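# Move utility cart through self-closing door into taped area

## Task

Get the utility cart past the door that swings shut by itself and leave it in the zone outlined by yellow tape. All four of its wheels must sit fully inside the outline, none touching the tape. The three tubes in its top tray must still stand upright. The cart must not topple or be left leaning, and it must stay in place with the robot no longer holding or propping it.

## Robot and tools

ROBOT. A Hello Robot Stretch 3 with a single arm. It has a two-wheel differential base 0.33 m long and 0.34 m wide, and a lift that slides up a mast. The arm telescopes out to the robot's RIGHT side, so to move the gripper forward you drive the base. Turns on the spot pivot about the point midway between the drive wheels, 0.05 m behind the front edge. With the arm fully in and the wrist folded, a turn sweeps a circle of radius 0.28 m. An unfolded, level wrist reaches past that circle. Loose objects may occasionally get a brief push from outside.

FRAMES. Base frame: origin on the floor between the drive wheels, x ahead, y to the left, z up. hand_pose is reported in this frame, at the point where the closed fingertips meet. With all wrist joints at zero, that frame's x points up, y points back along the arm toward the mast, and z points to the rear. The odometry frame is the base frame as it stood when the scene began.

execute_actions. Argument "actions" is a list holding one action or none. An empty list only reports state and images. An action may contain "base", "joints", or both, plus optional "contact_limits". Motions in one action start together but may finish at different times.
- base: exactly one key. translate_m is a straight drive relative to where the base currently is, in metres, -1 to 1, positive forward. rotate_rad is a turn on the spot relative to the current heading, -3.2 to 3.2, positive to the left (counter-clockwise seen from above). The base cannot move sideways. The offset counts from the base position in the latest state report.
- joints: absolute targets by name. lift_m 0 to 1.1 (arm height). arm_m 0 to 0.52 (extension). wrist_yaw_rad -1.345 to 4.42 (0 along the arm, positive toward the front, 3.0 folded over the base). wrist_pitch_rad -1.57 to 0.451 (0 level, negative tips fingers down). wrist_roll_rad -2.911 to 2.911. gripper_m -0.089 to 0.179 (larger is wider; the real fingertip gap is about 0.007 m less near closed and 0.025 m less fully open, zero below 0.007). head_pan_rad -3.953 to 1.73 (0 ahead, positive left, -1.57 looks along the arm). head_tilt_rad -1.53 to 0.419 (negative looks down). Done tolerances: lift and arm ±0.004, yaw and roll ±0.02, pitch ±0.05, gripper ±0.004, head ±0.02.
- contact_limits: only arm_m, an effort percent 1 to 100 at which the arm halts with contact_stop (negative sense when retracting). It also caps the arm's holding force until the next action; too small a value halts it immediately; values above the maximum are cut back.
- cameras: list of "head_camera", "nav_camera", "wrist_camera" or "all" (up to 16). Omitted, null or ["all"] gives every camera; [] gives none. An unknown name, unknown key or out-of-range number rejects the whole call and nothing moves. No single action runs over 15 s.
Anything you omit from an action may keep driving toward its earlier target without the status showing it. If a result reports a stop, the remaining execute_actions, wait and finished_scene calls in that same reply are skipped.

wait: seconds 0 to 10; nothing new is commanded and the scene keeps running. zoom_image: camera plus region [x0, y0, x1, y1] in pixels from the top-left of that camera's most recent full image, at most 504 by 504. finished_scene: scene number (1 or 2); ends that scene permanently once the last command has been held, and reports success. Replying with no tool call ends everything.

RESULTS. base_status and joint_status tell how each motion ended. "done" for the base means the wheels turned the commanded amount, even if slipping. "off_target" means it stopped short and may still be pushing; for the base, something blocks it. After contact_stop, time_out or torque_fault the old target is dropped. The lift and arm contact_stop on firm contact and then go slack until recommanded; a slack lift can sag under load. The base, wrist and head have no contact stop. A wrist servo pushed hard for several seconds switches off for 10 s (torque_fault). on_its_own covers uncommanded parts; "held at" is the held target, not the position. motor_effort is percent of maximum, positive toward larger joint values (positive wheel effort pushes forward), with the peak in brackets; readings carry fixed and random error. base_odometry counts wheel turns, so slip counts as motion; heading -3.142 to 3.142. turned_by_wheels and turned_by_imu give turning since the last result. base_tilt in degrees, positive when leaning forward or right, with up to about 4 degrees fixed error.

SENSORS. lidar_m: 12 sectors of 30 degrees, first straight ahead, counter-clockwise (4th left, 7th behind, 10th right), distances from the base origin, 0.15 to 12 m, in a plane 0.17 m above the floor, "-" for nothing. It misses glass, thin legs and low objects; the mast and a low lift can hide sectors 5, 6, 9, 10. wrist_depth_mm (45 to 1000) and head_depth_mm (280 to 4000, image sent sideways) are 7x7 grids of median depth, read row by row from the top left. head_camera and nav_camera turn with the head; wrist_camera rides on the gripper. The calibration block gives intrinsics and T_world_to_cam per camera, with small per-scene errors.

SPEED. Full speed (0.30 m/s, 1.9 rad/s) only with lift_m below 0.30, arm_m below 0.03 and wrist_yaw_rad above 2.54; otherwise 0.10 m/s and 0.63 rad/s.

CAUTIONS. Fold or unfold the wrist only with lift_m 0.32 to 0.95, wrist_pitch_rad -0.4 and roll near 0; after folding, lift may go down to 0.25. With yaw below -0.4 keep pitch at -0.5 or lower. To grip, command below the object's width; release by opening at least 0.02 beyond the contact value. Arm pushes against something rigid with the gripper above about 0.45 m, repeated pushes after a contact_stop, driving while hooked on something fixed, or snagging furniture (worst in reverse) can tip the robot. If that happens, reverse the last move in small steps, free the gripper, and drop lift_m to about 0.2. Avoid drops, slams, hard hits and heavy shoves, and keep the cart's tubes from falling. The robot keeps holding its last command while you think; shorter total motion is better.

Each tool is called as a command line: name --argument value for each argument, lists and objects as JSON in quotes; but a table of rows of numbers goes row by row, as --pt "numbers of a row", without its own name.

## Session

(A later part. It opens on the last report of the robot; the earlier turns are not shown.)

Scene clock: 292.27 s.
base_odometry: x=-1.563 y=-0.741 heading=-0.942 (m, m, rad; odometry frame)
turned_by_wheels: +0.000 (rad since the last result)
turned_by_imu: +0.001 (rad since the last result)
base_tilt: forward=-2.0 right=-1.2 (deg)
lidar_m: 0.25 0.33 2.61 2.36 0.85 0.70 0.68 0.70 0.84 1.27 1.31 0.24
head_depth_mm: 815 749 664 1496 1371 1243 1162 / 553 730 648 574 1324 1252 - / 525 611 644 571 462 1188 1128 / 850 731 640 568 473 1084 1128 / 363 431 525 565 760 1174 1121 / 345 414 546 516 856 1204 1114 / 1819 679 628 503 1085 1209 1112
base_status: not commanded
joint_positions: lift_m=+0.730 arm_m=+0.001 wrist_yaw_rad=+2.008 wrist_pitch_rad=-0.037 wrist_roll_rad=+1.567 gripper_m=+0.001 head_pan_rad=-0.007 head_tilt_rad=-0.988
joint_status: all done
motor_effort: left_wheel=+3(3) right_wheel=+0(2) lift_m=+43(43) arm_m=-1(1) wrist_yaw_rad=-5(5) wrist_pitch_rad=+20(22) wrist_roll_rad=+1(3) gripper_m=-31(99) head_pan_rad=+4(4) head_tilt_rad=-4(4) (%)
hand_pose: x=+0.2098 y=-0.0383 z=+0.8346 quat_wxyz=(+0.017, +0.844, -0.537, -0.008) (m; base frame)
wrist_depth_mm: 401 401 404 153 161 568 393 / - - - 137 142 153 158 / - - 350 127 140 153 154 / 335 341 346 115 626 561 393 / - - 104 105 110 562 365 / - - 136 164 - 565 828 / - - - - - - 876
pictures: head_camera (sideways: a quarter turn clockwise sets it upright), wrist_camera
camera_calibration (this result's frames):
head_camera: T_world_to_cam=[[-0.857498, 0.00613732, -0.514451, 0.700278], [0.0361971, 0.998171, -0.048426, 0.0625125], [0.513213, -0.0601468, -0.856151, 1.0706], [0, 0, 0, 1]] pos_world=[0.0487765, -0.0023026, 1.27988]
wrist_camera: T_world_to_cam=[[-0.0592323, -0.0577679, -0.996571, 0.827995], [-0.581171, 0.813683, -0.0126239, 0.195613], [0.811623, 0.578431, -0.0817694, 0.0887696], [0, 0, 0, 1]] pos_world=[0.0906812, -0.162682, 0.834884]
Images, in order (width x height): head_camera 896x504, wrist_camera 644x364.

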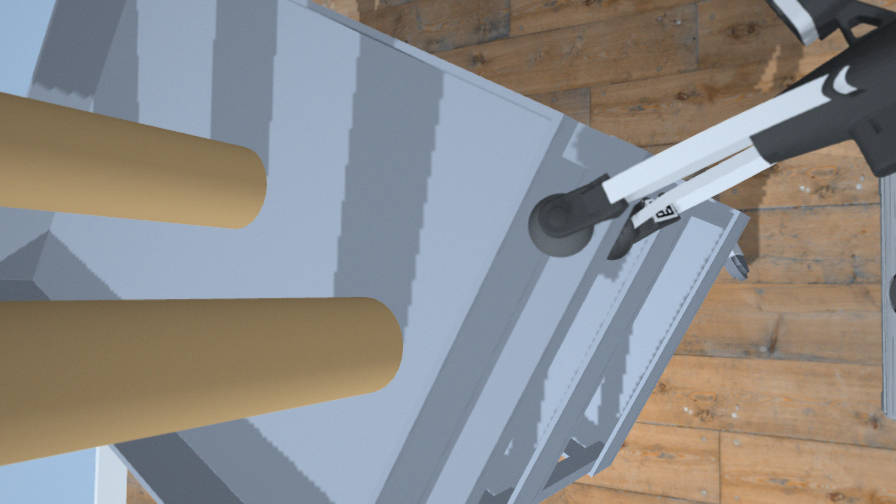

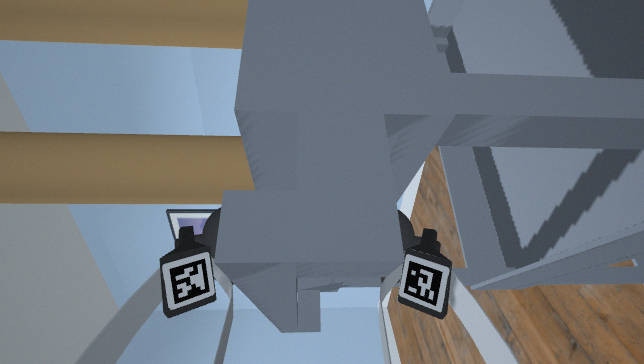

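execute_actions --actions '[{"joints": {"gripper_m": 0.13}}]' --cameras '[]'

execute_actions --actions '[{"base": {"translate_m": 0.05}, "joints": {"wrist_yaw_rad": 2.2, "wrist_pitch_rad": 0.0}}]' --cameras '["head_camera", "wrist_camera"]'

Scene clock: 321.17 s.
base_odometry: x=-1.563 y=-0.741 heading=-0.942 (m, m, rad; odometry frame)
turned_by_wheels: +0.000 (rad since the last result)
turned_by_imu: +0.002 (rad since the last result)
base_tilt: forward=-2.0 right=-1.3 (deg)
lidar_m: 0.25 0.34 2.61 2.37 0.85 0.70 0.68 0.70 0.85 1.27 1.31 0.24
head_depth_mm: 815 749 664 1499 1379 1245 1163 / 553 728 648 575 1315 1254 - / 525 611 643 570 460 1191 1135 / 852 729 640 567 443 1091 1129 / 363 431 523 564 752 1177 1125 / 345 413 544 516 857 1205 1115 / 1819 678 628 502 1085 1206 1107
base_status: not commanded
joint_positions: lift_m=+0.730 arm_m=+0.001 wrist_yaw_rad=+2.003 wrist_pitch_rad=-0.024 wrist_roll_rad=+1.568 gripper_m=+0.130 head_pan_rad=-0.007 head_tilt_rad=-0.988
joint_status: all done
motor_effort: left_wheel=+2(4) right_wheel=-2(2) lift_m=+43(43) arm_m=+0(1) wrist_yaw_rad=-2(5) wrist_pitch_rad=+13(20) wrist_roll_rad=+1(1) gripper_m=+0(83) head_pan_rad=+4(3) head_tilt_rad=-3(4) (%)
hand_pose: x=+0.2107 y=-0.0393 z=+0.8379 quat_wxyz=(+0.011, +0.842, -0.539, -0.005) (m; base frame)
wrist_depth_mm: 399 404 405 154 160 585 402 / - - - 138 141 153 371 / - - 366 128 133 149 149 / 338 343 349 116 169 580 395 / - - 107 106 110 554 397 / - - - 151 - 514 534 / - - - - - - 916
pictures: none
No camera images: the call's "cameras" was empty. Leave "cameras" out to get every camera's image.

Scene clock: 322.60 s.
base_odometry: x=-1.534 y=-0.781 heading=-0.942 (m, m, rad; odometry frame)
turned_by_wheels: +0.000 (rad since the last result)
turned_by_imu: +0.000 (rad since the last result)
base_tilt: forward=-2.1 right=-1.3 (deg)
lidar_m: 0.20 0.27 2.62 2.52 0.92 0.76 0.73 0.75 0.91 1.27 1.32 0.20
head_depth_mm: 1738 748 652 596 1369 1251 - / 471 713 647 575 522 1223 1162 / 480 555 631 572 513 409 1116 / 821 732 639 568 519 986 1123 / 315 371 456 546 453 1081 1125 / 298 349 440 546 487 1183 1118 / 314 650 628 559 792 1208 1108
base_status: done
joint_positions: lift_m=+0.730 arm_m=+0.001 wrist_yaw_rad=+2.197 wrist_pitch_rad=-0.024 wrist_roll_rad=+1.568 gripper_m=+0.130 head_pan_rad=-0.007 head_tilt_rad=-0.988
joint_status: all done
motor_effort: left_wheel=+1(8) right_wheel=-2(3) lift_m=+43(43) arm_m=+0(1) wrist_yaw_rad=+2(1) wrist_pitch_rad=+13(14) wrist_roll_rad=+1(1) gripper_m=+1(1) head_pan_rad=+4(4) head_tilt_rad=-3(4) (%)
hand_pose: x=+0.1858 y=+0.0033 z=+0.8379 quat_wxyz=(+0.012, +0.890, -0.455, -0.004) (m; base frame)
wrist_depth_mm: - - 70 70 72 73 82 / 290 293 86 67 68 82 92 / 282 288 284 64 64 485 400 / - - - 60 61 513 400 / - - 56 57 58 485 436 / - 53 54 55 55 57 898 / - - 52 53 54 55 894
pictures: head_camera (sideways: a quarter turn clockwise sets it upright), wrist_camera
camera_calibration (this result's frames):
head_camera: T_world_to_cam=[[-0.857558, 0.00612726, -0.51435, 0.700147], [0.0361792, 0.998171, -0.0484295, 0.0625171], [0.513113, -0.0601399, -0.856212, 1.07068], [0, 0, 0, 1]] pos_world=[0.0487739, -0.00230206, 1.27988]
wrist_camera: T_world_to_cam=[[-0.0372176, -0.0595084, -0.997534, 0.829046], [-0.723159, 0.690535, -0.0142135, 0.175943], [0.689678, 0.720847, -0.0687341, 0.0956998], [0, 0, 0, 1]] pos_world=[0.092088, -0.141145, 0.83608]
Images, in order (width x height): head_camera 896x504, wrist_camera 644x364.

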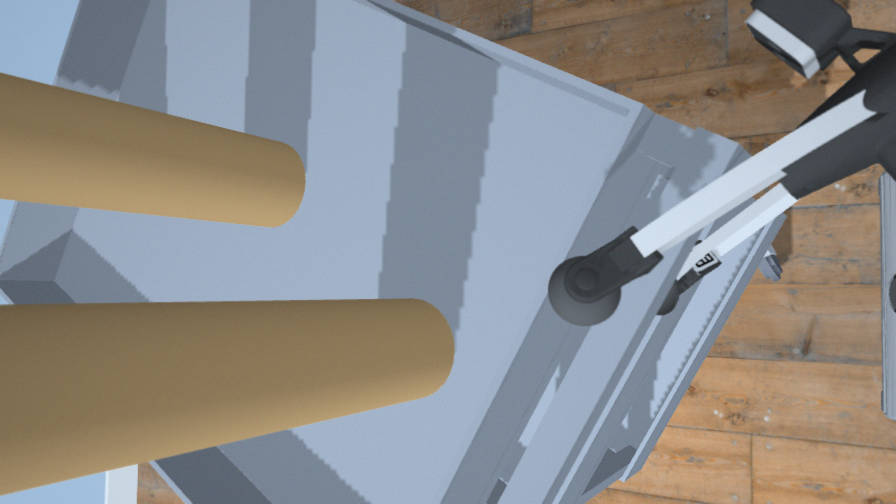

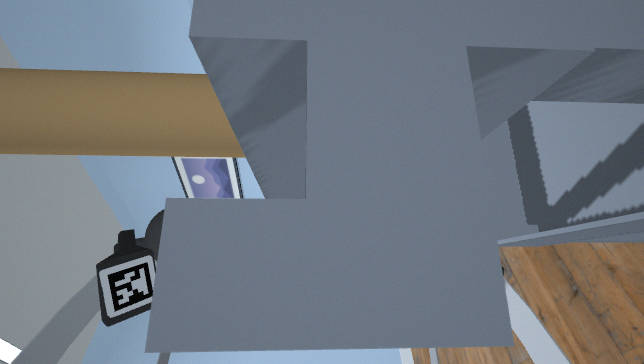

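execute_actions --actions '[{"joints": {"gripper_m": 0.0}}]' --cameras '["head_camera", "wrist_camera"]'

Scene clock: 328.90 s.
base_odometry: x=-1.534 y=-0.781 heading=-0.942 (m, m, rad; odometry frame)
turned_by_wheels: +0.000 (rad since the last result)
turned_by_imu: +0.001 (rad since the last result)
base_tilt: forward=-2.1 right=-1.2 (deg)
lidar_m: 0.20 0.27 2.61 2.51 0.93 0.75 0.73 0.75 0.91 1.27 1.31 0.20
head_depth_mm: 1743 750 653 597 1366 1247 - / 472 714 649 574 522 1221 1160 / 480 555 631 570 513 408 1118 / 821 732 640 568 518 995 1121 / 315 371 456 546 461 1076 1125 / 298 349 440 546 487 1186 1121 / 314 649 627 559 790 1207 1111
base_status: not commanded
joint_positions: lift_m=+0.730 arm_m=+0.001 wrist_yaw_rad=+2.197 wrist_pitch_rad=+0.023 wrist_roll_rad=+1.568 gripper_m=+0.001 head_pan_rad=-0.007 head_tilt_rad=-0.988
joint_status: all done
motor_effort: left_wheel=+2(2) right_wheel=-2(2) lift_m=+37(43) arm_m=-1(1) wrist_yaw_rad=+2(2) wrist_pitch_rad=-12(15) wrist_roll_rad=+1(1) gripper_m=-19(94) head_pan_rad=+3(3) head_tilt_rad=-5(4) (%)
hand_pose: x=+0.1867 y=+0.0040 z=+0.8502 quat_wxyz=(-0.009, +0.890, -0.455, +0.007) (m; base frame)
wrist_depth_mm: - - - 69 69 69 70 / 296 299 293 77 65 66 83 / 295 292 295 102 62 63 430 / - - - 138 59 59 425 / - - 56 56 56 56 428 / - - 53 53 54 54 906 / - - 51 52 52 51 899
pictures: head_camera (sideways: a quarter turn clockwise sets it upright), wrist_camera
camera_calibration (this result's frames):
head_camera: T_world_to_cam=[[-0.857558, 0.00612736, -0.51435, 0.700147], [0.0361793, 0.998171, -0.0484295, 0.0625171], [0.513113, -0.0601399, -0.856212, 1.07068], [0, 0, 0, 1]] pos_world=[0.0487739, -0.00230206, 1.27988]
wrist_camera: T_world_to_cam=[[0.000842462, -0.031999, -0.999488, 0.835832], [-0.722472, 0.691026, -0.0227325, 0.183433], [0.691399, 0.722121, -0.0225363, 0.0558119], [0, 0, 0, 1]] pos_world=[0.0932329, -0.140314, 0.840831]
Images, in order (width x height): head_camera 896x504, wrist_camera 644x364.

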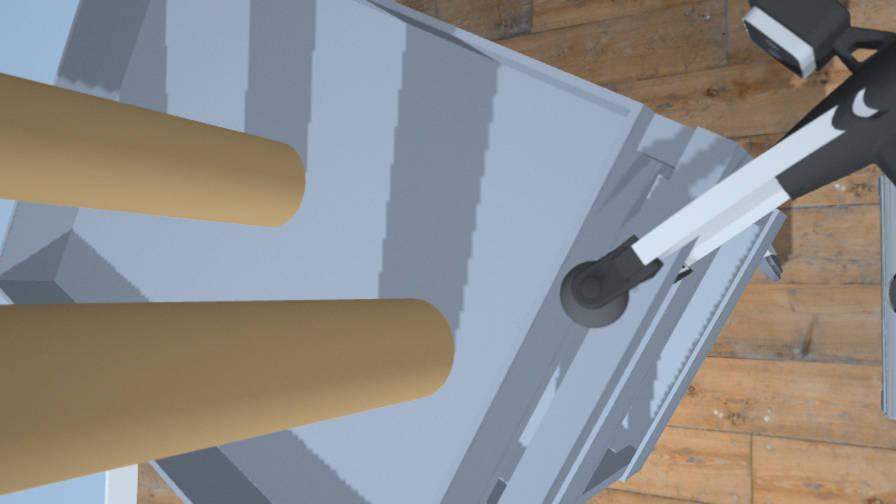

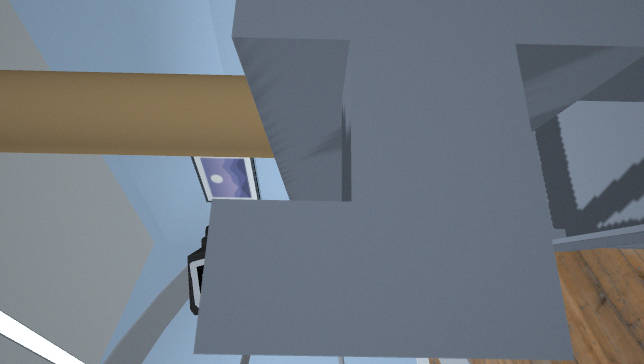

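execute_actions --actions '[{"joints": {"gripper_m": -0.035, "lift_m": 0.738}}]' --cameras '[]'

execute_actions --actions '[{"base": {"translate_m": -0.15}, "joints": {"wrist_yaw_rad": 1.95}}]' --cameras '["head_camera", "nav_camera"]'

Scene clock: 337.67 s.
base_odometry: x=-1.534 y=-0.781 heading=-0.942 (m, m, rad; odometry frame)
turned_by_wheels: +0.000 (rad since the last result)
turned_by_imu: +0.001 (rad since the last result)
base_tilt: forward=-2.0 right=-1.2 (deg)
lidar_m: 0.20 0.27 2.61 2.51 0.92 0.75 0.73 0.75 0.92 1.27 1.32 0.20
head_depth_mm: 1746 749 653 597 1369 1248 - / 471 714 649 576 522 1205 1164 / 480 555 630 571 514 408 1115 / 820 733 640 567 517 1020 1123 / 314 370 454 546 460 1076 1122 / 298 348 440 545 502 1184 1117 / 313 649 627 558 791 1202 1111
base_status: not commanded
joint_positions: lift_m=+0.738 arm_m=+0.001 wrist_yaw_rad=+2.197 wrist_pitch_rad=+0.001 wrist_roll_rad=+1.568 gripper_m=-0.034 head_pan_rad=-0.007 head_tilt_rad=-0.988
joint_status: all done
motor_effort: left_wheel=+2(2) right_wheel=-2(2) lift_m=+42(41) arm_m=-1(1) wrist_yaw_rad=+2(2) wrist_pitch_rad=+0(13) wrist_roll_rad=+1(1) gripper_m=-31(99) head_pan_rad=+3(4) head_tilt_rad=-4(4) (%)
hand_pose: x=+0.1863 y=+0.0038 z=+0.8523 quat_wxyz=(+0.001, +0.891, -0.455, +0.002) (m; base frame)
wrist_depth_mm: - - - 70 70 71 71 / 293 295 291 81 66 67 80 / 288 290 291 109 62 63 422 / - - - 150 59 60 423 / - - 57 56 57 57 405 / - - 53 54 54 55 864 / - - - 52 52 53 845
pictures: none
No camera images: the call's "cameras" was empty. Leave "cameras" out to get every camera's image.

Scene clock: 340.20 s.
base_odometry: x=-1.622 y=-0.660 heading=-0.942 (m, m, rad; odometry frame)
turned_by_wheels: +0.000 (rad since the last result)
turned_by_imu: +0.001 (rad since the last result)
base_tilt: forward=-2.0 right=-1.2 (deg)
lidar_m: 0.25 0.34 2.61 1.97 0.69 0.60 0.58 0.60 0.70 1.27 1.32 0.24
head_depth_mm: 509 734 653 578 525 1228 1168 / 502 578 647 574 484 417 - / 821 721 643 570 432 926 1139 / 323 387 490 559 484 1085 1132 / 326 387 492 539 760 1177 1126 / 1996 690 632 519 866 1214 1118 / 2002 1848 627 520 1278 1208 1108
base_status: done
joint_positions: lift_m=+0.738 arm_m=+0.001 wrist_yaw_rad=+1.926 wrist_pitch_rad=-0.004 wrist_roll_rad=+1.582 gripper_m=-0.021 head_pan_rad=-0.007 head_tilt_rad=-0.988
joint_status: wrist_yaw_rad off_target (ended at +1.926, target +1.950)
on_its_own: gripper_m is held at -0.022, not at your -0.035, by its stall guard, which is still easing; wrist_yaw_rad is at rest, and its effort (+15) is outside its rest range (-12 to +12)
motor_effort: left_wheel=-1(3) right_wheel=-2(23) lift_m=+40(42) arm_m=+0(2) wrist_yaw_rad=+15(25) wrist_pitch_rad=+2(4) wrist_roll_rad=-8(9) gripper_m=-25(31) head_pan_rad=+4(3) head_tilt_rad=-5(4) (%)
hand_pose: x=+0.2188 y=-0.0572 z=+0.8512 quat_wxyz=(-0.001, +0.821, -0.571, -0.006) (m; base frame)
wrist_depth_mm: 378 379 379 92 93 95 106 / - - - 95 81 96 108 / - - - 110 72 76 407 / 304 307 306 64 65 66 415 / - - 59 58 59 59 420 / - - 79 76 70 456 422 / - - - 299 - - 934
pictures: head_camera (sideways: a quarter turn clockwise sets it upright), nav_camera (sideways: a quarter turn counterclockwise sets it upright)
camera_calibration (this result's frames):
head_camera: T_world_to_cam=[[-0.857559, 0.00609867, -0.51435, 0.700147], [0.0361459, 0.998172, -0.0484295, 0.0625173], [0.513115, -0.0601227, -0.856212, 1.07068], [0, 0, 0, 1]] pos_world=[0.048774, -0.00230063, 1.27988]
nav_camera: T_world_to_cam=[[0.828738, -0.00203663, 0.559634, -0.692651], [-0.031637, -0.998565, 0.0432159, -0.00263059], [0.558742, -0.0535198, -0.827613, 1.03054], [0, 0, 0, 1]] pos_world=[-0.00186151, 0.0511166, 1.24063]
Images, in order (width x height): head_camera 896x504, nav_camera 672x504.

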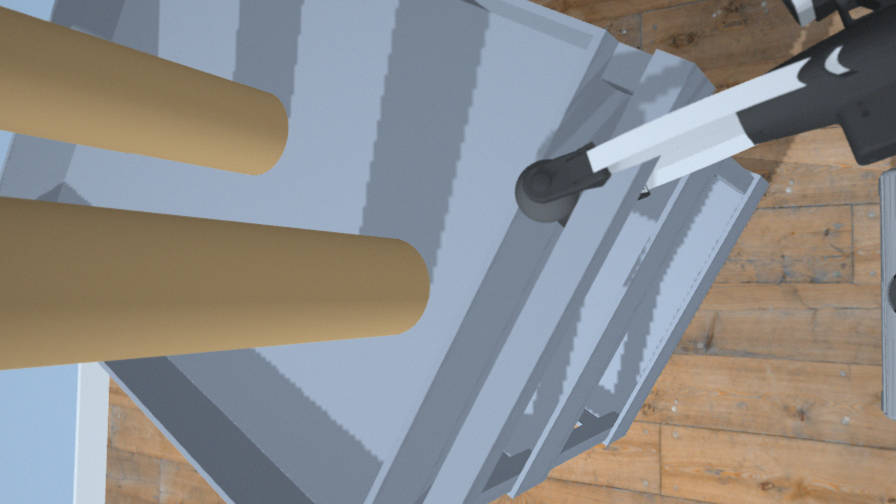

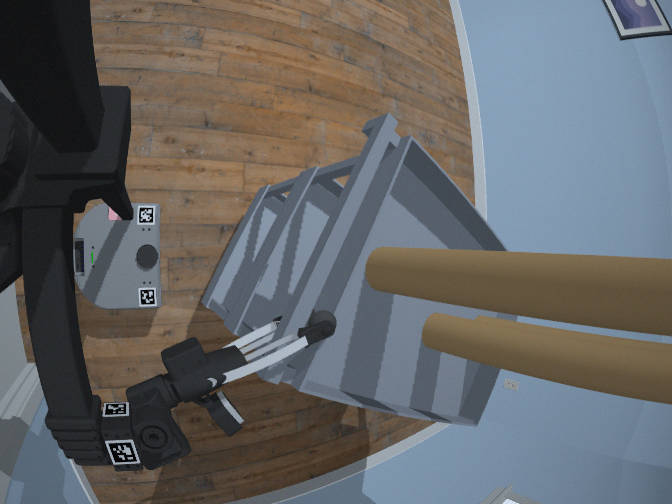

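execute_actions --actions '[{"base": {"translate_m": -0.2}, "joints": {"wrist_yaw_rad": 1.65, "gripper_m": -0.015}}]' --cameras '["head_camera", "nav_camera"]'

Scene clock: 348.23 s.
base_odometry: x=-1.740 y=-0.498 heading=-0.942 (m, m, rad; odometry frame)
turned_by_wheels: +0.000 (rad since the last result)
turned_by_imu: +0.002 (rad since the last result)
base_tilt: forward=-2.0 right=-1.2 (deg)
lidar_m: 0.31 0.41 2.61 1.18 0.54 0.39 0.38 0.39 0.51 1.14 0.32 0.31
head_depth_mm: 533 618 652 577 470 - - / 350 455 638 573 520 1087 1148 / 353 411 506 530 831 1116 1127 / 794 716 615 514 862 1179 1130 / 2120 701 636 523 886 1216 1124 / 2123 682 630 571 1122 1214 1114 / 2108 1885 557 1428 1325 1210 1109
base_status: done
joint_positions: lift_m=+0.738 arm_m=+0.001 wrist_yaw_rad=+1.589 wrist_pitch_rad=-0.005 wrist_roll_rad=+1.579 gripper_m=-0.011 head_pan_rad=-0.007 head_tilt_rad=-0.988
joint_status: wrist_yaw_rad off_target (ended at +1.589, target +1.650); the others done
on_its_own: wrist_yaw_rad is held at +1.598, not at your +1.650, by its stall guard, which is not easing now
motor_effort: left_wheel=+0(11) right_wheel=-2(17) lift_m=+38(39) arm_m=-1(0) wrist_yaw_rad=+6(60) wrist_pitch_rad=+3(4) wrist_roll_rad=-6(16) gripper_m=-14(56) head_pan_rad=+3(3) head_tilt_rad=-4(4) (%)
hand_pose: x=+0.2347 y=-0.1417 z=+0.8508 quat_wxyz=(-0.001, +0.713, -0.701, -0.005) (m; base frame)
wrist_depth_mm: - - - 160 165 572 399 / - - - 98 100 150 152 / 458 458 465 92 92 617 417 / - - - 103 179 608 416 / 318 321 323 117 208 607 419 / - - - 135 - 575 419 / - - - 173 - 519 422
pictures: head_camera (sideways: a quarter turn clockwise sets it upright), nav_camera (sideways: a quarter turn counterclockwise sets it upright)
camera_calibration (this result's frames):
head_camera: T_world_to_cam=[[-0.85784, 0.00603151, -0.513881, 0.699537], [0.036039, 0.998175, -0.0484454, 0.0625387], [0.512651, -0.0600782, -0.856493, 1.07105], [0, 0, 0, 1]] pos_world=[0.0487622, -0.00229711, 1.27986]
nav_camera: T_world_to_cam=[[0.829044, -0.00197197, 0.55918, -0.692062], [-0.0315329, -0.998567, 0.0432294, -0.00264879], [0.558294, -0.0534717, -0.827918, 1.03094], [0, 0, 0, 1]] pos_world=[-0.00189915, 0.0511162, 1.24063]
Images, in order (width x height): head_camera 896x504, nav_camera 672x504.

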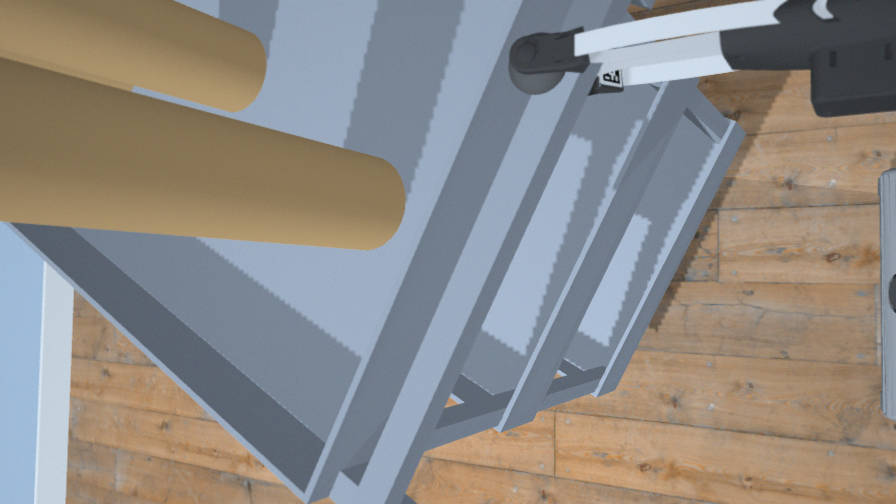

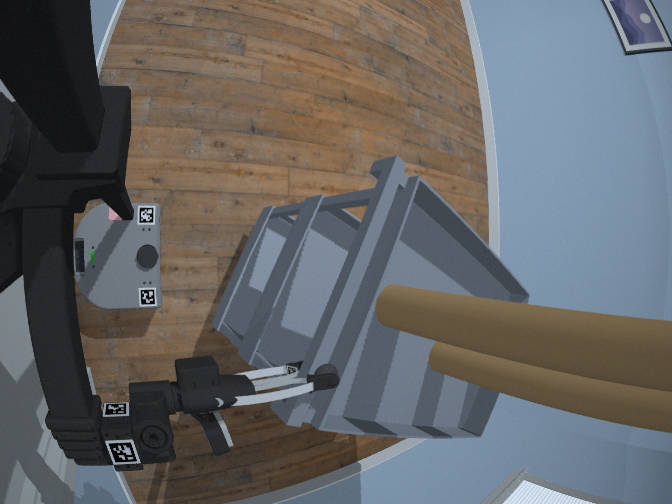

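execute_actions --actions '[{"joints": {"gripper_m": 0.13}}]' --cameras '[]'

execute_actions --actions '[{"base": {"translate_m": 0.08}, "joints": {"wrist_yaw_rad": 2.1, "wrist_roll_rad": 1.57, "wrist_pitch_rad": 0.0}}]' --cameras '["head_camera", "nav_camera"]'

Scene clock: 380.27 s.
base_odometry: x=-1.740 y=-0.498 heading=-0.942 (m, m, rad; odometry frame)
turned_by_wheels: +0.000 (rad since the last result)
turned_by_imu: +0.001 (rad since the last result)
base_tilt: forward=-2.0 right=-1.2 (deg)
lidar_m: 0.31 0.41 2.61 1.18 0.54 0.39 0.38 0.39 0.51 1.14 0.32 0.31
head_depth_mm: 533 617 652 586 467 - - / 349 454 639 574 460 1095 1145 / 354 411 506 531 830 1114 1127 / 794 715 615 516 863 1196 1130 / 2109 700 634 523 886 1218 1126 / 2125 683 629 572 1128 1216 1115 / 2111 1896 558 1432 1328 1213 1108
base_status: not commanded
joint_positions: lift_m=+0.738 arm_m=+0.001 wrist_yaw_rad=+1.594 wrist_pitch_rad=-0.016 wrist_roll_rad=+1.579 gripper_m=+0.130 head_pan_rad=-0.007 head_tilt_rad=-0.988
joint_status: all done
on_its_own: wrist_yaw_rad is held at +1.598, not at your +1.650, by its stall guard, which is not easing now
motor_effort: left_wheel=+1(1) right_wheel=-1(2) lift_m=+38(38) arm_m=+0(0) wrist_yaw_rad=+2(6) wrist_pitch_rad=+9(9) wrist_roll_rad=-6(6) gripper_m=+0(83) head_pan_rad=+4(4) head_tilt_rad=-4(4) (%)
hand_pose: x=+0.2344 y=-0.1404 z=+0.8481 quat_wxyz=(+0.003, +0.715, -0.699, -0.009) (m; base frame)
wrist_depth_mm: - - - 150 156 558 401 / - - 653 93 96 153 155 / 457 460 453 93 94 597 410 / - - - 107 185 597 412 / 316 327 323 125 209 583 410 / - - - 146 246 527 415 / - - - 177 - - 411
pictures: none
No camera images: the call's "cameras" was empty. Leave "cameras" out to get every camera's image.

Scene clock: 382.83 s.
base_odometry: x=-1.693 y=-0.563 heading=-0.942 (m, m, rad; odometry frame)
turned_by_wheels: +0.000 (rad since the last result)
turned_by_imu: +0.000 (rad since the last result)
base_tilt: forward=-2.0 right=-1.3 (deg)
lidar_m: 0.24 0.31 2.60 1.50 0.59 0.47 0.46 0.47 0.56 1.27 0.25 0.23
head_depth_mm: 452 530 622 578 518 453 1150 / - 314 428 573 511 428 - / 293 324 389 503 482 776 1130 / 1998 717 628 551 434 1082 1130 / 2090 686 635 564 521 1171 1123 / 2077 1903 609 545 778 1196 1118 / 2081 1890 1624 508 1315 1210 1107
base_status: done
joint_positions: lift_m=+0.738 arm_m=+0.001 wrist_yaw_rad=+2.097 wrist_pitch_rad=-0.016 wrist_roll_rad=+1.579 gripper_m=+0.130 head_pan_rad=-0.007 head_tilt_rad=-0.988
joint_status: all done
motor_effort: left_wheel=+1(6) right_wheel=-1(4) lift_m=+38(38) arm_m=+0(0) wrist_yaw_rad=+2(3) wrist_pitch_rad=+9(9) wrist_roll_rad=-6(6) gripper_m=+1(1) head_pan_rad=+4(4) head_tilt_rad=-4(4) (%)
hand_pose: x=+0.1998 y=-0.0179 z=+0.8480 quat_wxyz=(+0.005, +0.867, -0.499, -0.008) (m; base frame)
wrist_depth_mm: 196 - - - 96 96 411 / 209 214 - - 116 127 415 / - - - - 146 497 411 / - - 55 52 213 - 410 / - - - 90 374 390 393 / - - - 355 - - 913 / - - - - - - 914
pictures: head_camera (sideways: a quarter turn clockwise sets it upright), nav_camera (sideways: a quarter turn counterclockwise sets it upright)
camera_calibration (this result's frames):
head_camera: T_world_to_cam=[[-0.85784, 0.00603138, -0.513881, 0.699537], [0.0360388, 0.998175, -0.0484454, 0.0625388], [0.512651, -0.0600781, -0.856493, 1.07105], [0, 0, 0, 1]] pos_world=[0.0487622, -0.00229711, 1.27986]
nav_camera: T_world_to_cam=[[0.829044, -0.00197184, 0.55918, -0.692062], [-0.0315328, -0.998567, 0.0432294, -0.00264879], [0.558294, -0.0534716, -0.827918, 1.03094], [0, 0, 0, 1]] pos_world=[-0.00189916, 0.0511162, 1.24063]
Images, in order (width x height): head_camera 896x504, nav_camera 672x504.

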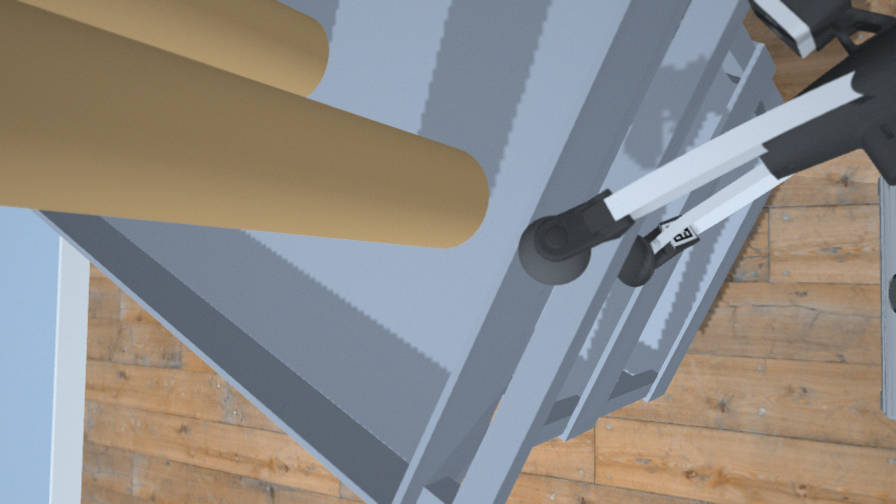

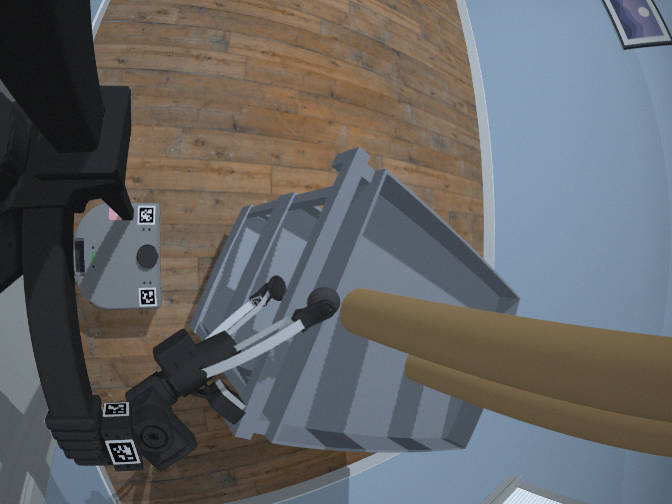

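execute_actions --actions '[{"base": {"translate_m": 0.015}}]' --cameras '[]'

execute_actions --actions '[{"joints": {"gripper_m": -0.015}}]' --cameras '["head_camera"]'

Scene clock: 391.37 s.
base_odometry: x=-1.684 y=-0.575 heading=-0.942 (m, m, rad; odometry frame)
turned_by_wheels: +0.000 (rad since the last result)
turned_by_imu: +0.001 (rad since the last result)
base_tilt: forward=-2.0 right=-1.1 (deg)
lidar_m: 0.23 0.30 2.61 1.55 0.60 0.49 0.47 0.49 0.57 1.27 0.24 0.23
head_depth_mm: 453 516 618 578 518 429 1138 / - 308 408 566 516 459 - / 293 320 384 494 476 748 1126 / 1989 719 627 549 430 1080 1127 / 2086 686 635 564 496 1123 1122 / 2089 1913 608 561 766 1200 1118 / 2061 1893 1630 513 1304 1211 1106
base_status: done
joint_positions: lift_m=+0.738 arm_m=+0.001 wrist_yaw_rad=+2.104 wrist_pitch_rad=-0.019 wrist_roll_rad=+1.577 gripper_m=+0.130 head_pan_rad=-0.007 head_tilt_rad=-0.988
joint_status: not commanded
motor_effort: left_wheel=+1(7) right_wheel=+1(14) lift_m=+38(38) arm_m=+0(0) wrist_yaw_rad=-2(3) wrist_pitch_rad=+11(11) wrist_roll_rad=-4(6) gripper_m=+1(0) head_pan_rad=+4(4) head_tilt_rad=-3(4) (%)
hand_pose: x=+0.1989 y=-0.0164 z=+0.8473 quat_wxyz=(+0.007, +0.868, -0.496, -0.007) (m; base frame)
wrist_depth_mm: 191 - - - 94 94 393 / 205 - - - 113 124 411 / - - - - 142 494 411 / - - 51 51 206 - 414 / - - - 82 370 - 382 / - - - 336 - - 908 / - - - - - - 897
pictures: none
No camera images: the call's "cameras" was empty. Leave "cameras" out to get every camera's image.

Scene clock: 393.30 s.
base_odometry: x=-1.684 y=-0.575 heading=-0.942 (m, m, rad; odometry frame)
turned_by_wheels: +0.000 (rad since the last result)
turned_by_imu: +0.000 (rad since the last result)
base_tilt: forward=-2.1 right=-1.2 (deg)
lidar_m: 0.23 0.30 2.61 1.55 0.60 0.49 0.47 0.49 0.57 1.27 0.25 0.23
head_depth_mm: 453 515 618 577 518 429 1137 / - 308 408 566 516 501 - / 295 321 384 493 474 602 1128 / 1980 729 627 550 474 1070 1129 / 2095 687 635 564 497 1121 1126 / 2097 1909 607 562 763 1196 1113 / 2066 1891 1631 513 1308 1204 1109
base_status: not commanded
joint_positions: lift_m=+0.738 arm_m=+0.001 wrist_yaw_rad=+2.104 wrist_pitch_rad=-0.005 wrist_roll_rad=+1.577 gripper_m=-0.014 head_pan_rad=-0.007 head_tilt_rad=-0.988
joint_status: all done
motor_effort: left_wheel=+2(2) right_wheel=+1(1) lift_m=+38(38) arm_m=+0(0) wrist_yaw_rad=-2(2) wrist_pitch_rad=+3(11) wrist_roll_rad=-4(4) gripper_m=-18(93) head_pan_rad=+4(3) head_tilt_rad=-4(4) (%)
hand_pose: x=+0.1992 y=-0.0163 z=+0.8508 quat_wxyz=(+0.001, +0.868, -0.496, -0.004) (m; base frame)
wrist_depth_mm: 191 - - - - 93 403 / 207 213 - - 114 118 421 / - - - - 141 477 424 / - - 54 51 205 - 419 / - - - 72 367 - 384 / - - - 159 - - 922 / - - - - - - 971
pictures: head_camera (sideways: a quarter turn clockwise sets it upright)
camera_calibration (this result's frames):
head_camera: T_world_to_cam=[[-0.85784, 0.00603198, -0.513881, 0.699537], [0.0360395, 0.998175, -0.0484454, 0.0625387], [0.512651, -0.0600785, -0.856493, 1.07105], [0, 0, 0, 1]] pos_world=[0.0487622, -0.00229714, 1.27986]
Images, in order (width x height): head_camera 896x504.

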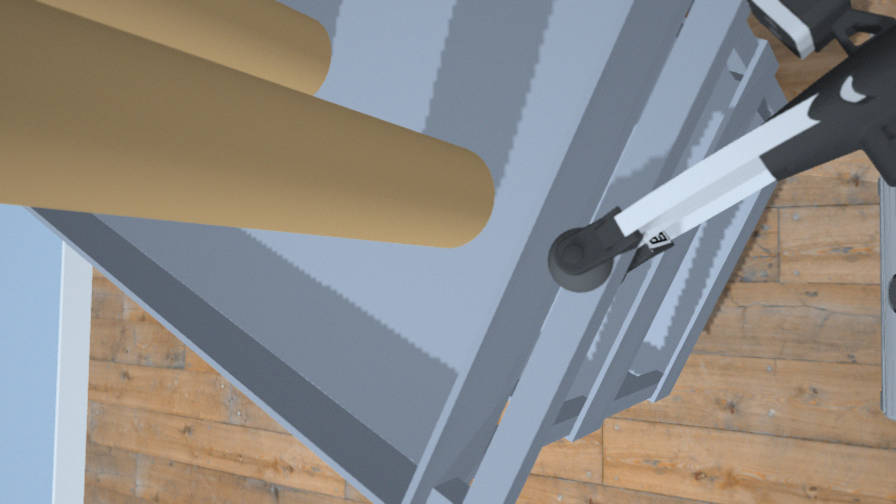

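execute_actions --actions '[{"base": {"translate_m": -0.18}, "joints": {"wrist_yaw_rad": 1.85}}]' --cameras '["head_camera", "nav_camera"]'

Scene clock: 401.67 s.
base_odometry: x=-1.790 y=-0.430 heading=-0.942 (m, m, rad; odometry frame)
turned_by_wheels: +0.000 (rad since the last result)
turned_by_imu: +0.001 (rad since the last result)
base_tilt: forward=-2.1 right=-1.2 (deg)
lidar_m: 0.38 2.42 2.61 0.83 0.41 0.30 0.29 0.30 0.41 0.80 0.42 0.38
head_depth_mm: 391 651 652 518 865 1223 1164 / 414 472 569 530 879 1138 - / 862 734 611 560 896 1213 1137 / 818 731 639 908 1105 1223 1128 / 2180 696 582 900 1168 1221 1125 / 2176 1912 563 1436 1334 1218 1117 / 2149 1895 1658 1477 1333 1208 1108
base_status: done
joint_positions: lift_m=+0.738 arm_m=+0.001 wrist_yaw_rad=+1.847 wrist_pitch_rad=-0.016 wrist_roll_rad=+1.577 gripper_m=-0.015 head_pan_rad=-0.007 head_tilt_rad=-0.988
joint_status: all done
motor_effort: left_wheel=+2(8) right_wheel=-1(12) lift_m=+38(38) arm_m=+0(0) wrist_yaw_rad=+2(52) wrist_pitch_rad=+9(9) wrist_roll_rad=-4(4) gripper_m=-7(17) head_pan_rad=+4(4) head_tilt_rad=-3(3) (%)
hand_pose: x=+0.2247 y=-0.0766 z=+0.8480 quat_wxyz=(+0.005, +0.798, -0.603, -0.007) (m; base frame)
wrist_depth_mm: - 634 474 171 748 605 411 / 316 318 323 194 823 611 411 / - - - 275 - 601 414 / - - - 315 - 551 364 / - - - 371 440 438 416 / - - - - - - 937 / - - - - - - 933
pictures: head_camera (sideways: a quarter turn clockwise sets it upright), nav_camera (sideways: a quarter turn counterclockwise sets it upright)
camera_calibration (this result's frames):
head_camera: T_world_to_cam=[[-0.857867, 0.00600344, -0.513836, 0.699479], [0.0360036, 0.998177, -0.048447, 0.0625409], [0.512608, -0.060061, -0.856519, 1.07109], [0, 0, 0, 1]] pos_world=[0.0487611, -0.0022957, 1.27985]
nav_camera: T_world_to_cam=[[0.829073, -0.00194486, 0.559137, -0.692006], [-0.0314978, -0.998568, 0.0432307, -0.00265067], [0.558252, -0.053453, -0.827948, 1.03097], [0, 0, 0, 1]] pos_world=[-0.00190402, 0.0511159, 1.24063]
Images, in order (width x height): head_camera 896x504, nav_camera 672x504.

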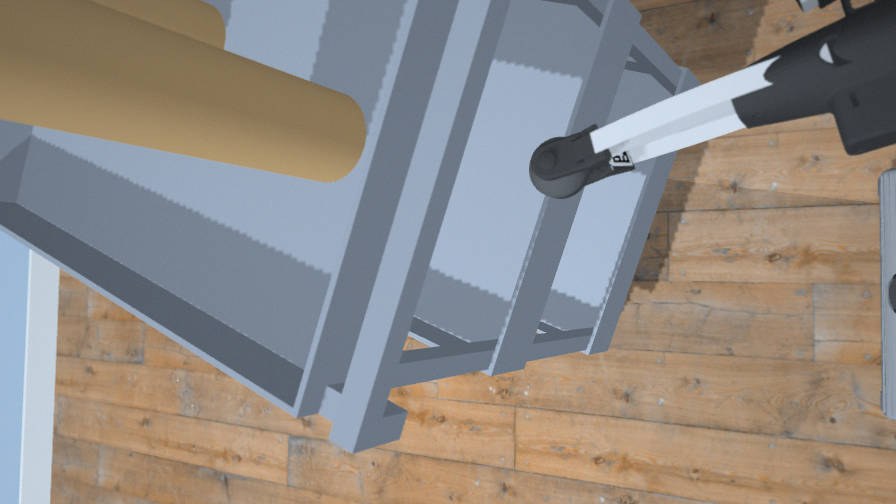

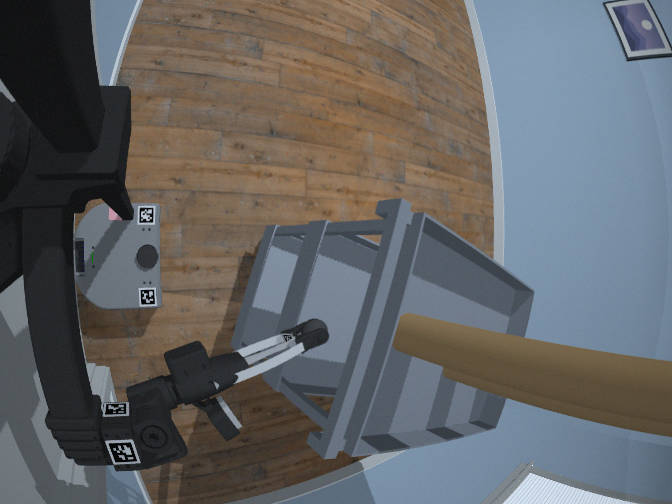

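execute_actions --actions '[{"joints": {"lift_m": 1.03, "wrist_pitch_rad": -1.0, "wrist_yaw_rad": 1.57, "wrist_roll_rad": 1.57, "gripper_m": 0.11}}]' --cameras '[]'

Scene clock: 481.53 s.
base_odometry: x=-1.790 y=-0.430 heading=-0.942 (m, m, rad; odometry frame)
turned_by_wheels: +0.000 (rad since the last result)
turned_by_imu: +0.001 (rad since the last result)
base_tilt: forward=-2.0 right=-1.3 (deg)
lidar_m: 0.38 2.42 2.61 0.83 0.42 0.30 0.29 0.30 0.41 0.80 0.42 0.38
head_depth_mm: 391 649 652 518 871 1227 1136 / 414 472 569 530 884 1189 1135 / 863 734 611 560 890 1212 1132 / 816 731 640 904 1103 1221 1132 / 2186 697 582 899 1170 1221 1122 / 2175 1902 562 1436 1337 1215 1116 / 2161 1882 1661 1478 1329 1211 1110
base_status: not commanded
joint_positions: lift_m=+1.030 arm_m=+0.001 wrist_yaw_rad=+1.573 wrist_pitch_rad=-1.003 wrist_roll_rad=+1.577 gripper_m=+0.110 head_pan_rad=-0.007 head_tilt_rad=-0.988
joint_status: all done
motor_effort: left_wheel=+1(1) right_wheel=-1(1) lift_m=+43(44) arm_m=+0(0) wrist_yaw_rad=-2(3) wrist_pitch_rad=+2(8) wrist_roll_rad=-4(2) gripper_m=+0(80) head_pan_rad=+3(4) head_tilt_rad=-4(4) (%)
hand_pose: x=+0.0958 y=-0.1462 z=+0.9392 quat_wxyz=(+0.339, +0.619, -0.620, -0.341) (m; base frame)
wrist_depth_mm: 558 436 306 - - 855 789 / 510 455 335 663 970 858 796 / 566 464 751 722 - 898 798 / 347 387 791 749 - 936 - / 585 532 786 - - - - / - - - - - 942 841 / - 439 - - - - 853
pictures: none
No camera images: the call's "cameras" was empty. Leave "cameras" out to get every camera's image.

execute_actions --actions '[{"base": {"translate_m": 0.19}, "joints": {"head_pan_rad": -0.5, "head_tilt_rad": -1.15}}]'

Scene clock: 491.20 s.
base_odometry: x=-1.678 y=-0.583 heading=-0.942 (m, m, rad; odometry frame)
turned_by_wheels: +0.000 (rad since the last result)
turned_by_imu: +0.001 (rad since the last result)
base_tilt: forward=-2.1 right=-1.2 (deg)
lidar_m: 0.20 0.24 2.60 1.59 0.60 0.50 0.48 0.50 0.58 1.27 0.22 0.20
head_depth_mm: 1643 595 567 481 1300 1207 1133 / 668 623 573 493 831 1210 1136 / 681 619 568 522 803 1218 - / - 331 455 519 742 1208 - / - 316 411 510 761 1188 - / 648 592 556 514 508 1173 1119 / 664 603 554 511 474 1183 1109
base_status: done
joint_positions: lift_m=+1.030 arm_m=+0.001 wrist_yaw_rad=+1.573 wrist_pitch_rad=-1.003 wrist_roll_rad=+1.577 gripper_m=+0.110 head_pan_rad=-0.493 head_tilt_rad=-1.136
joint_status: all done
motor_effort: left_wheel=+1(6) right_wheel=-1(4) lift_m=+43(43) arm_m=-1(0) wrist_yaw_rad=-2(2) wrist_pitch_rad=+2(2) wrist_roll_rad=-4(4) gripper_m=+1(1) head_pan_rad=-3(32) head_tilt_rad=-5(16) (%)
hand_pose: x=+0.0958 y=-0.1462 z=+0.9392 quat_wxyz=(+0.339, +0.619, -0.620, -0.341) (m; base frame)
wrist_depth_mm: 521 440 357 299 198 863 775 / 333 410 366 287 213 875 793 / 574 441 382 283 516 898 802 / 214 252 318 267 795 936 - / 194 227 373 269 957 - - / 204 - 414 313 - 968 838 / - - 409 378 - - 866
pictures: head_camera (sideways: a quarter turn clockwise sets it upright), nav_camera (sideways: a quarter turn counterclockwise sets it upright), wrist_camera
camera_calibration (this result's frames):
head_camera: T_world_to_cam=[[-0.813945, 0.437423, -0.382302, 0.527882], [0.491653, 0.869225, -0.0522083, 0.0646486], [0.309469, -0.230454, -0.922562, 1.15813], [0, 0, 0, 1]] pos_world=[0.0394756, -0.020205, 1.27363]
nav_camera: T_world_to_cam=[[0.796518, -0.423677, 0.431343, -0.525339], [-0.48857, -0.871291, 0.0463866, -0.0039625], [0.356172, -0.247689, -0.900995, 1.12714], [0, 0, 0, 1]] pos_world=[0.0150495, 0.0531537, 1.24233]
wrist_camera: T_world_to_cam=[[-0.864536, -0.019613, -0.502188, 0.537702], [-0.10762, 0.983284, 0.14687, 0.048198], [0.490913, 0.18102, -0.852195, 0.948425], [0, 0, 0, 1]] pos_world=[0.00445557, -0.208531, 1.07119]
Images, in order (width x height): head_camera 896x504, nav_camera 672x504, wrist_camera 644x364.

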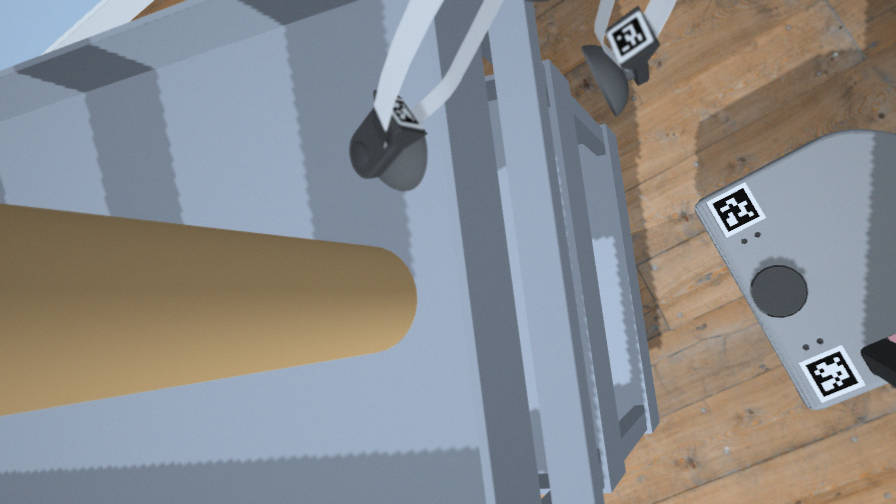

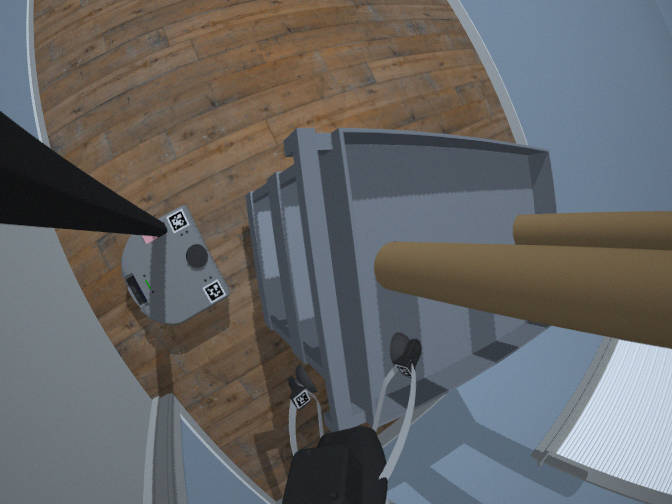

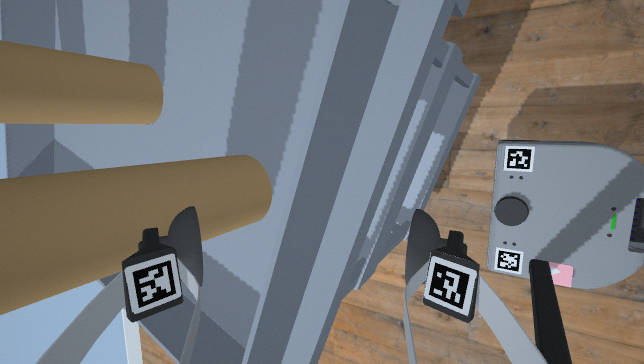

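execute_actions --actions '[{"joints": {"gripper_m": 0.075}}]' --cameras '[]'

execute_actions --actions '[{"joints": {"lift_m": 0.935}}]' --cameras '["head_camera", "wrist_camera"]'

Scene clock: 509.13 s.
base_odometry: x=-1.678 y=-0.583 heading=-0.942 (m, m, rad; odometry frame)
turned_by_wheels: +0.000 (rad since the last result)
turned_by_imu: +0.001 (rad since the last result)
base_tilt: forward=-2.0 right=-1.2 (deg)
lidar_m: 0.20 0.24 2.61 1.59 0.61 0.50 0.48 0.50 0.58 1.27 0.22 0.20
head_depth_mm: 1643 595 568 539 1280 1214 1136 / 669 624 572 485 767 1206 1134 / 680 619 567 527 803 1209 - / - 331 455 519 743 1212 - / - 316 411 509 759 1190 - / 650 593 556 514 508 1176 1118 / 663 604 553 511 474 1181 1108
base_status: not commanded
joint_positions: lift_m=+1.030 arm_m=+0.001 wrist_yaw_rad=+1.573 wrist_pitch_rad=-1.003 wrist_roll_rad=+1.577 gripper_m=+0.075 head_pan_rad=-0.493 head_tilt_rad=-1.136
joint_status: all done
motor_effort: left_wheel=+1(1) right_wheel=-2(1) lift_m=+43(43) arm_m=+1(0) wrist_yaw_rad=-2(2) wrist_pitch_rad=+2(2) wrist_roll_rad=-4(4) gripper_m=+0(80) head_pan_rad=-2(3) head_tilt_rad=-4(5) (%)
hand_pose: x=+0.0958 y=-0.1462 z=+0.9392 quat_wxyz=(+0.339, +0.619, -0.620, -0.341) (m; base frame)
wrist_depth_mm: 538 439 358 299 198 854 773 / 334 409 367 284 211 879 795 / 574 439 380 284 513 904 788 / 216 251 322 268 801 970 - / 193 232 371 268 - - - / 205 468 399 311 - - 847 / - - 403 380 - 985 861
pictures: none
No camera images: the call's "cameras" was empty. Leave "cameras" out to get every camera's image.

Scene clock: 510.83 s.
base_odometry: x=-1.678 y=-0.583 heading=-0.942 (m, m, rad; odometry frame)
turned_by_wheels: +0.000 (rad since the last result)
turned_by_imu: +0.000 (rad since the last result)
base_tilt: forward=-2.1 right=-1.2 (deg)
lidar_m: 0.20 0.24 2.61 1.59 0.60 0.50 0.48 0.50 0.58 1.27 0.22 0.20
head_depth_mm: 1639 595 567 516 - - 1137 / 671 624 571 530 828 1199 1133 / 681 620 567 530 798 1216 - / - 331 456 519 743 1206 - / - 315 411 510 761 1189 - / 649 592 557 514 508 1175 1117 / 664 604 554 511 474 1184 1110
base_status: not commanded
joint_positions: lift_m=+0.935 arm_m=+0.001 wrist_yaw_rad=+1.573 wrist_pitch_rad=-1.003 wrist_roll_rad=+1.577 gripper_m=+0.075 head_pan_rad=-0.493 head_tilt_rad=-1.136
joint_status: all done
motor_effort: left_wheel=+1(1) right_wheel=-2(2) lift_m=+24(36) arm_m=+0(1) wrist_yaw_rad=-2(2) wrist_pitch_rad=+2(2) wrist_roll_rad=-4(4) gripper_m=+0(1) head_pan_rad=-4(3) head_tilt_rad=-5(4) (%)
hand_pose: x=+0.0958 y=-0.1462 z=+0.8449 quat_wxyz=(+0.339, +0.619, -0.620, -0.341) (m; base frame)
wrist_depth_mm: 364 291 163 123 377 795 714 / 332 302 170 129 490 815 719 / 380 314 178 137 520 833 723 / 215 252 184 148 804 875 - / 194 234 157 521 945 912 - / 205 367 162 552 - 926 - / 381 354 184 - - 890 779
pictures: head_camera (sideways: a quarter turn clockwise sets it upright), wrist_camera
camera_calibration (this result's frames):
head_camera: T_world_to_cam=[[-0.813945, 0.437424, -0.382301, 0.527881], [0.491653, 0.869225, -0.0522083, 0.0646486], [0.309468, -0.230454, -0.922562, 1.15813], [0, 0, 0, 1]] pos_world=[0.0394756, -0.020205, 1.27363]
wrist_camera: T_world_to_cam=[[-0.864703, -0.0196133, -0.501901, 0.490047], [-0.107572, 0.983284, 0.146905, 0.0620075], [0.49063, 0.18102, -0.852358, 0.868254], [0, 0, 0, 1]] pos_world=[0.00442327, -0.208531, 0.976909]
Images, in order (width x height): head_camera 896x504, wrist_camera 644x364.

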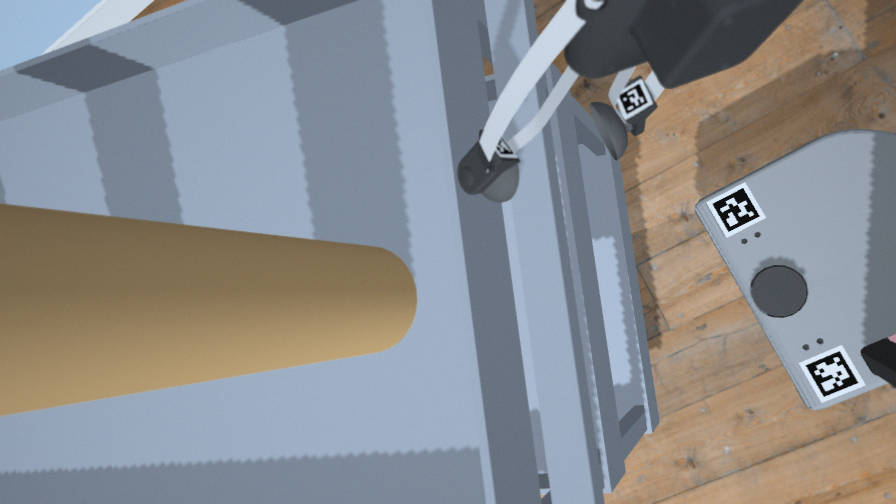

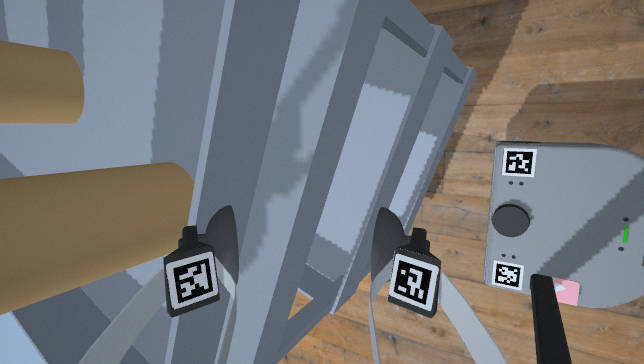

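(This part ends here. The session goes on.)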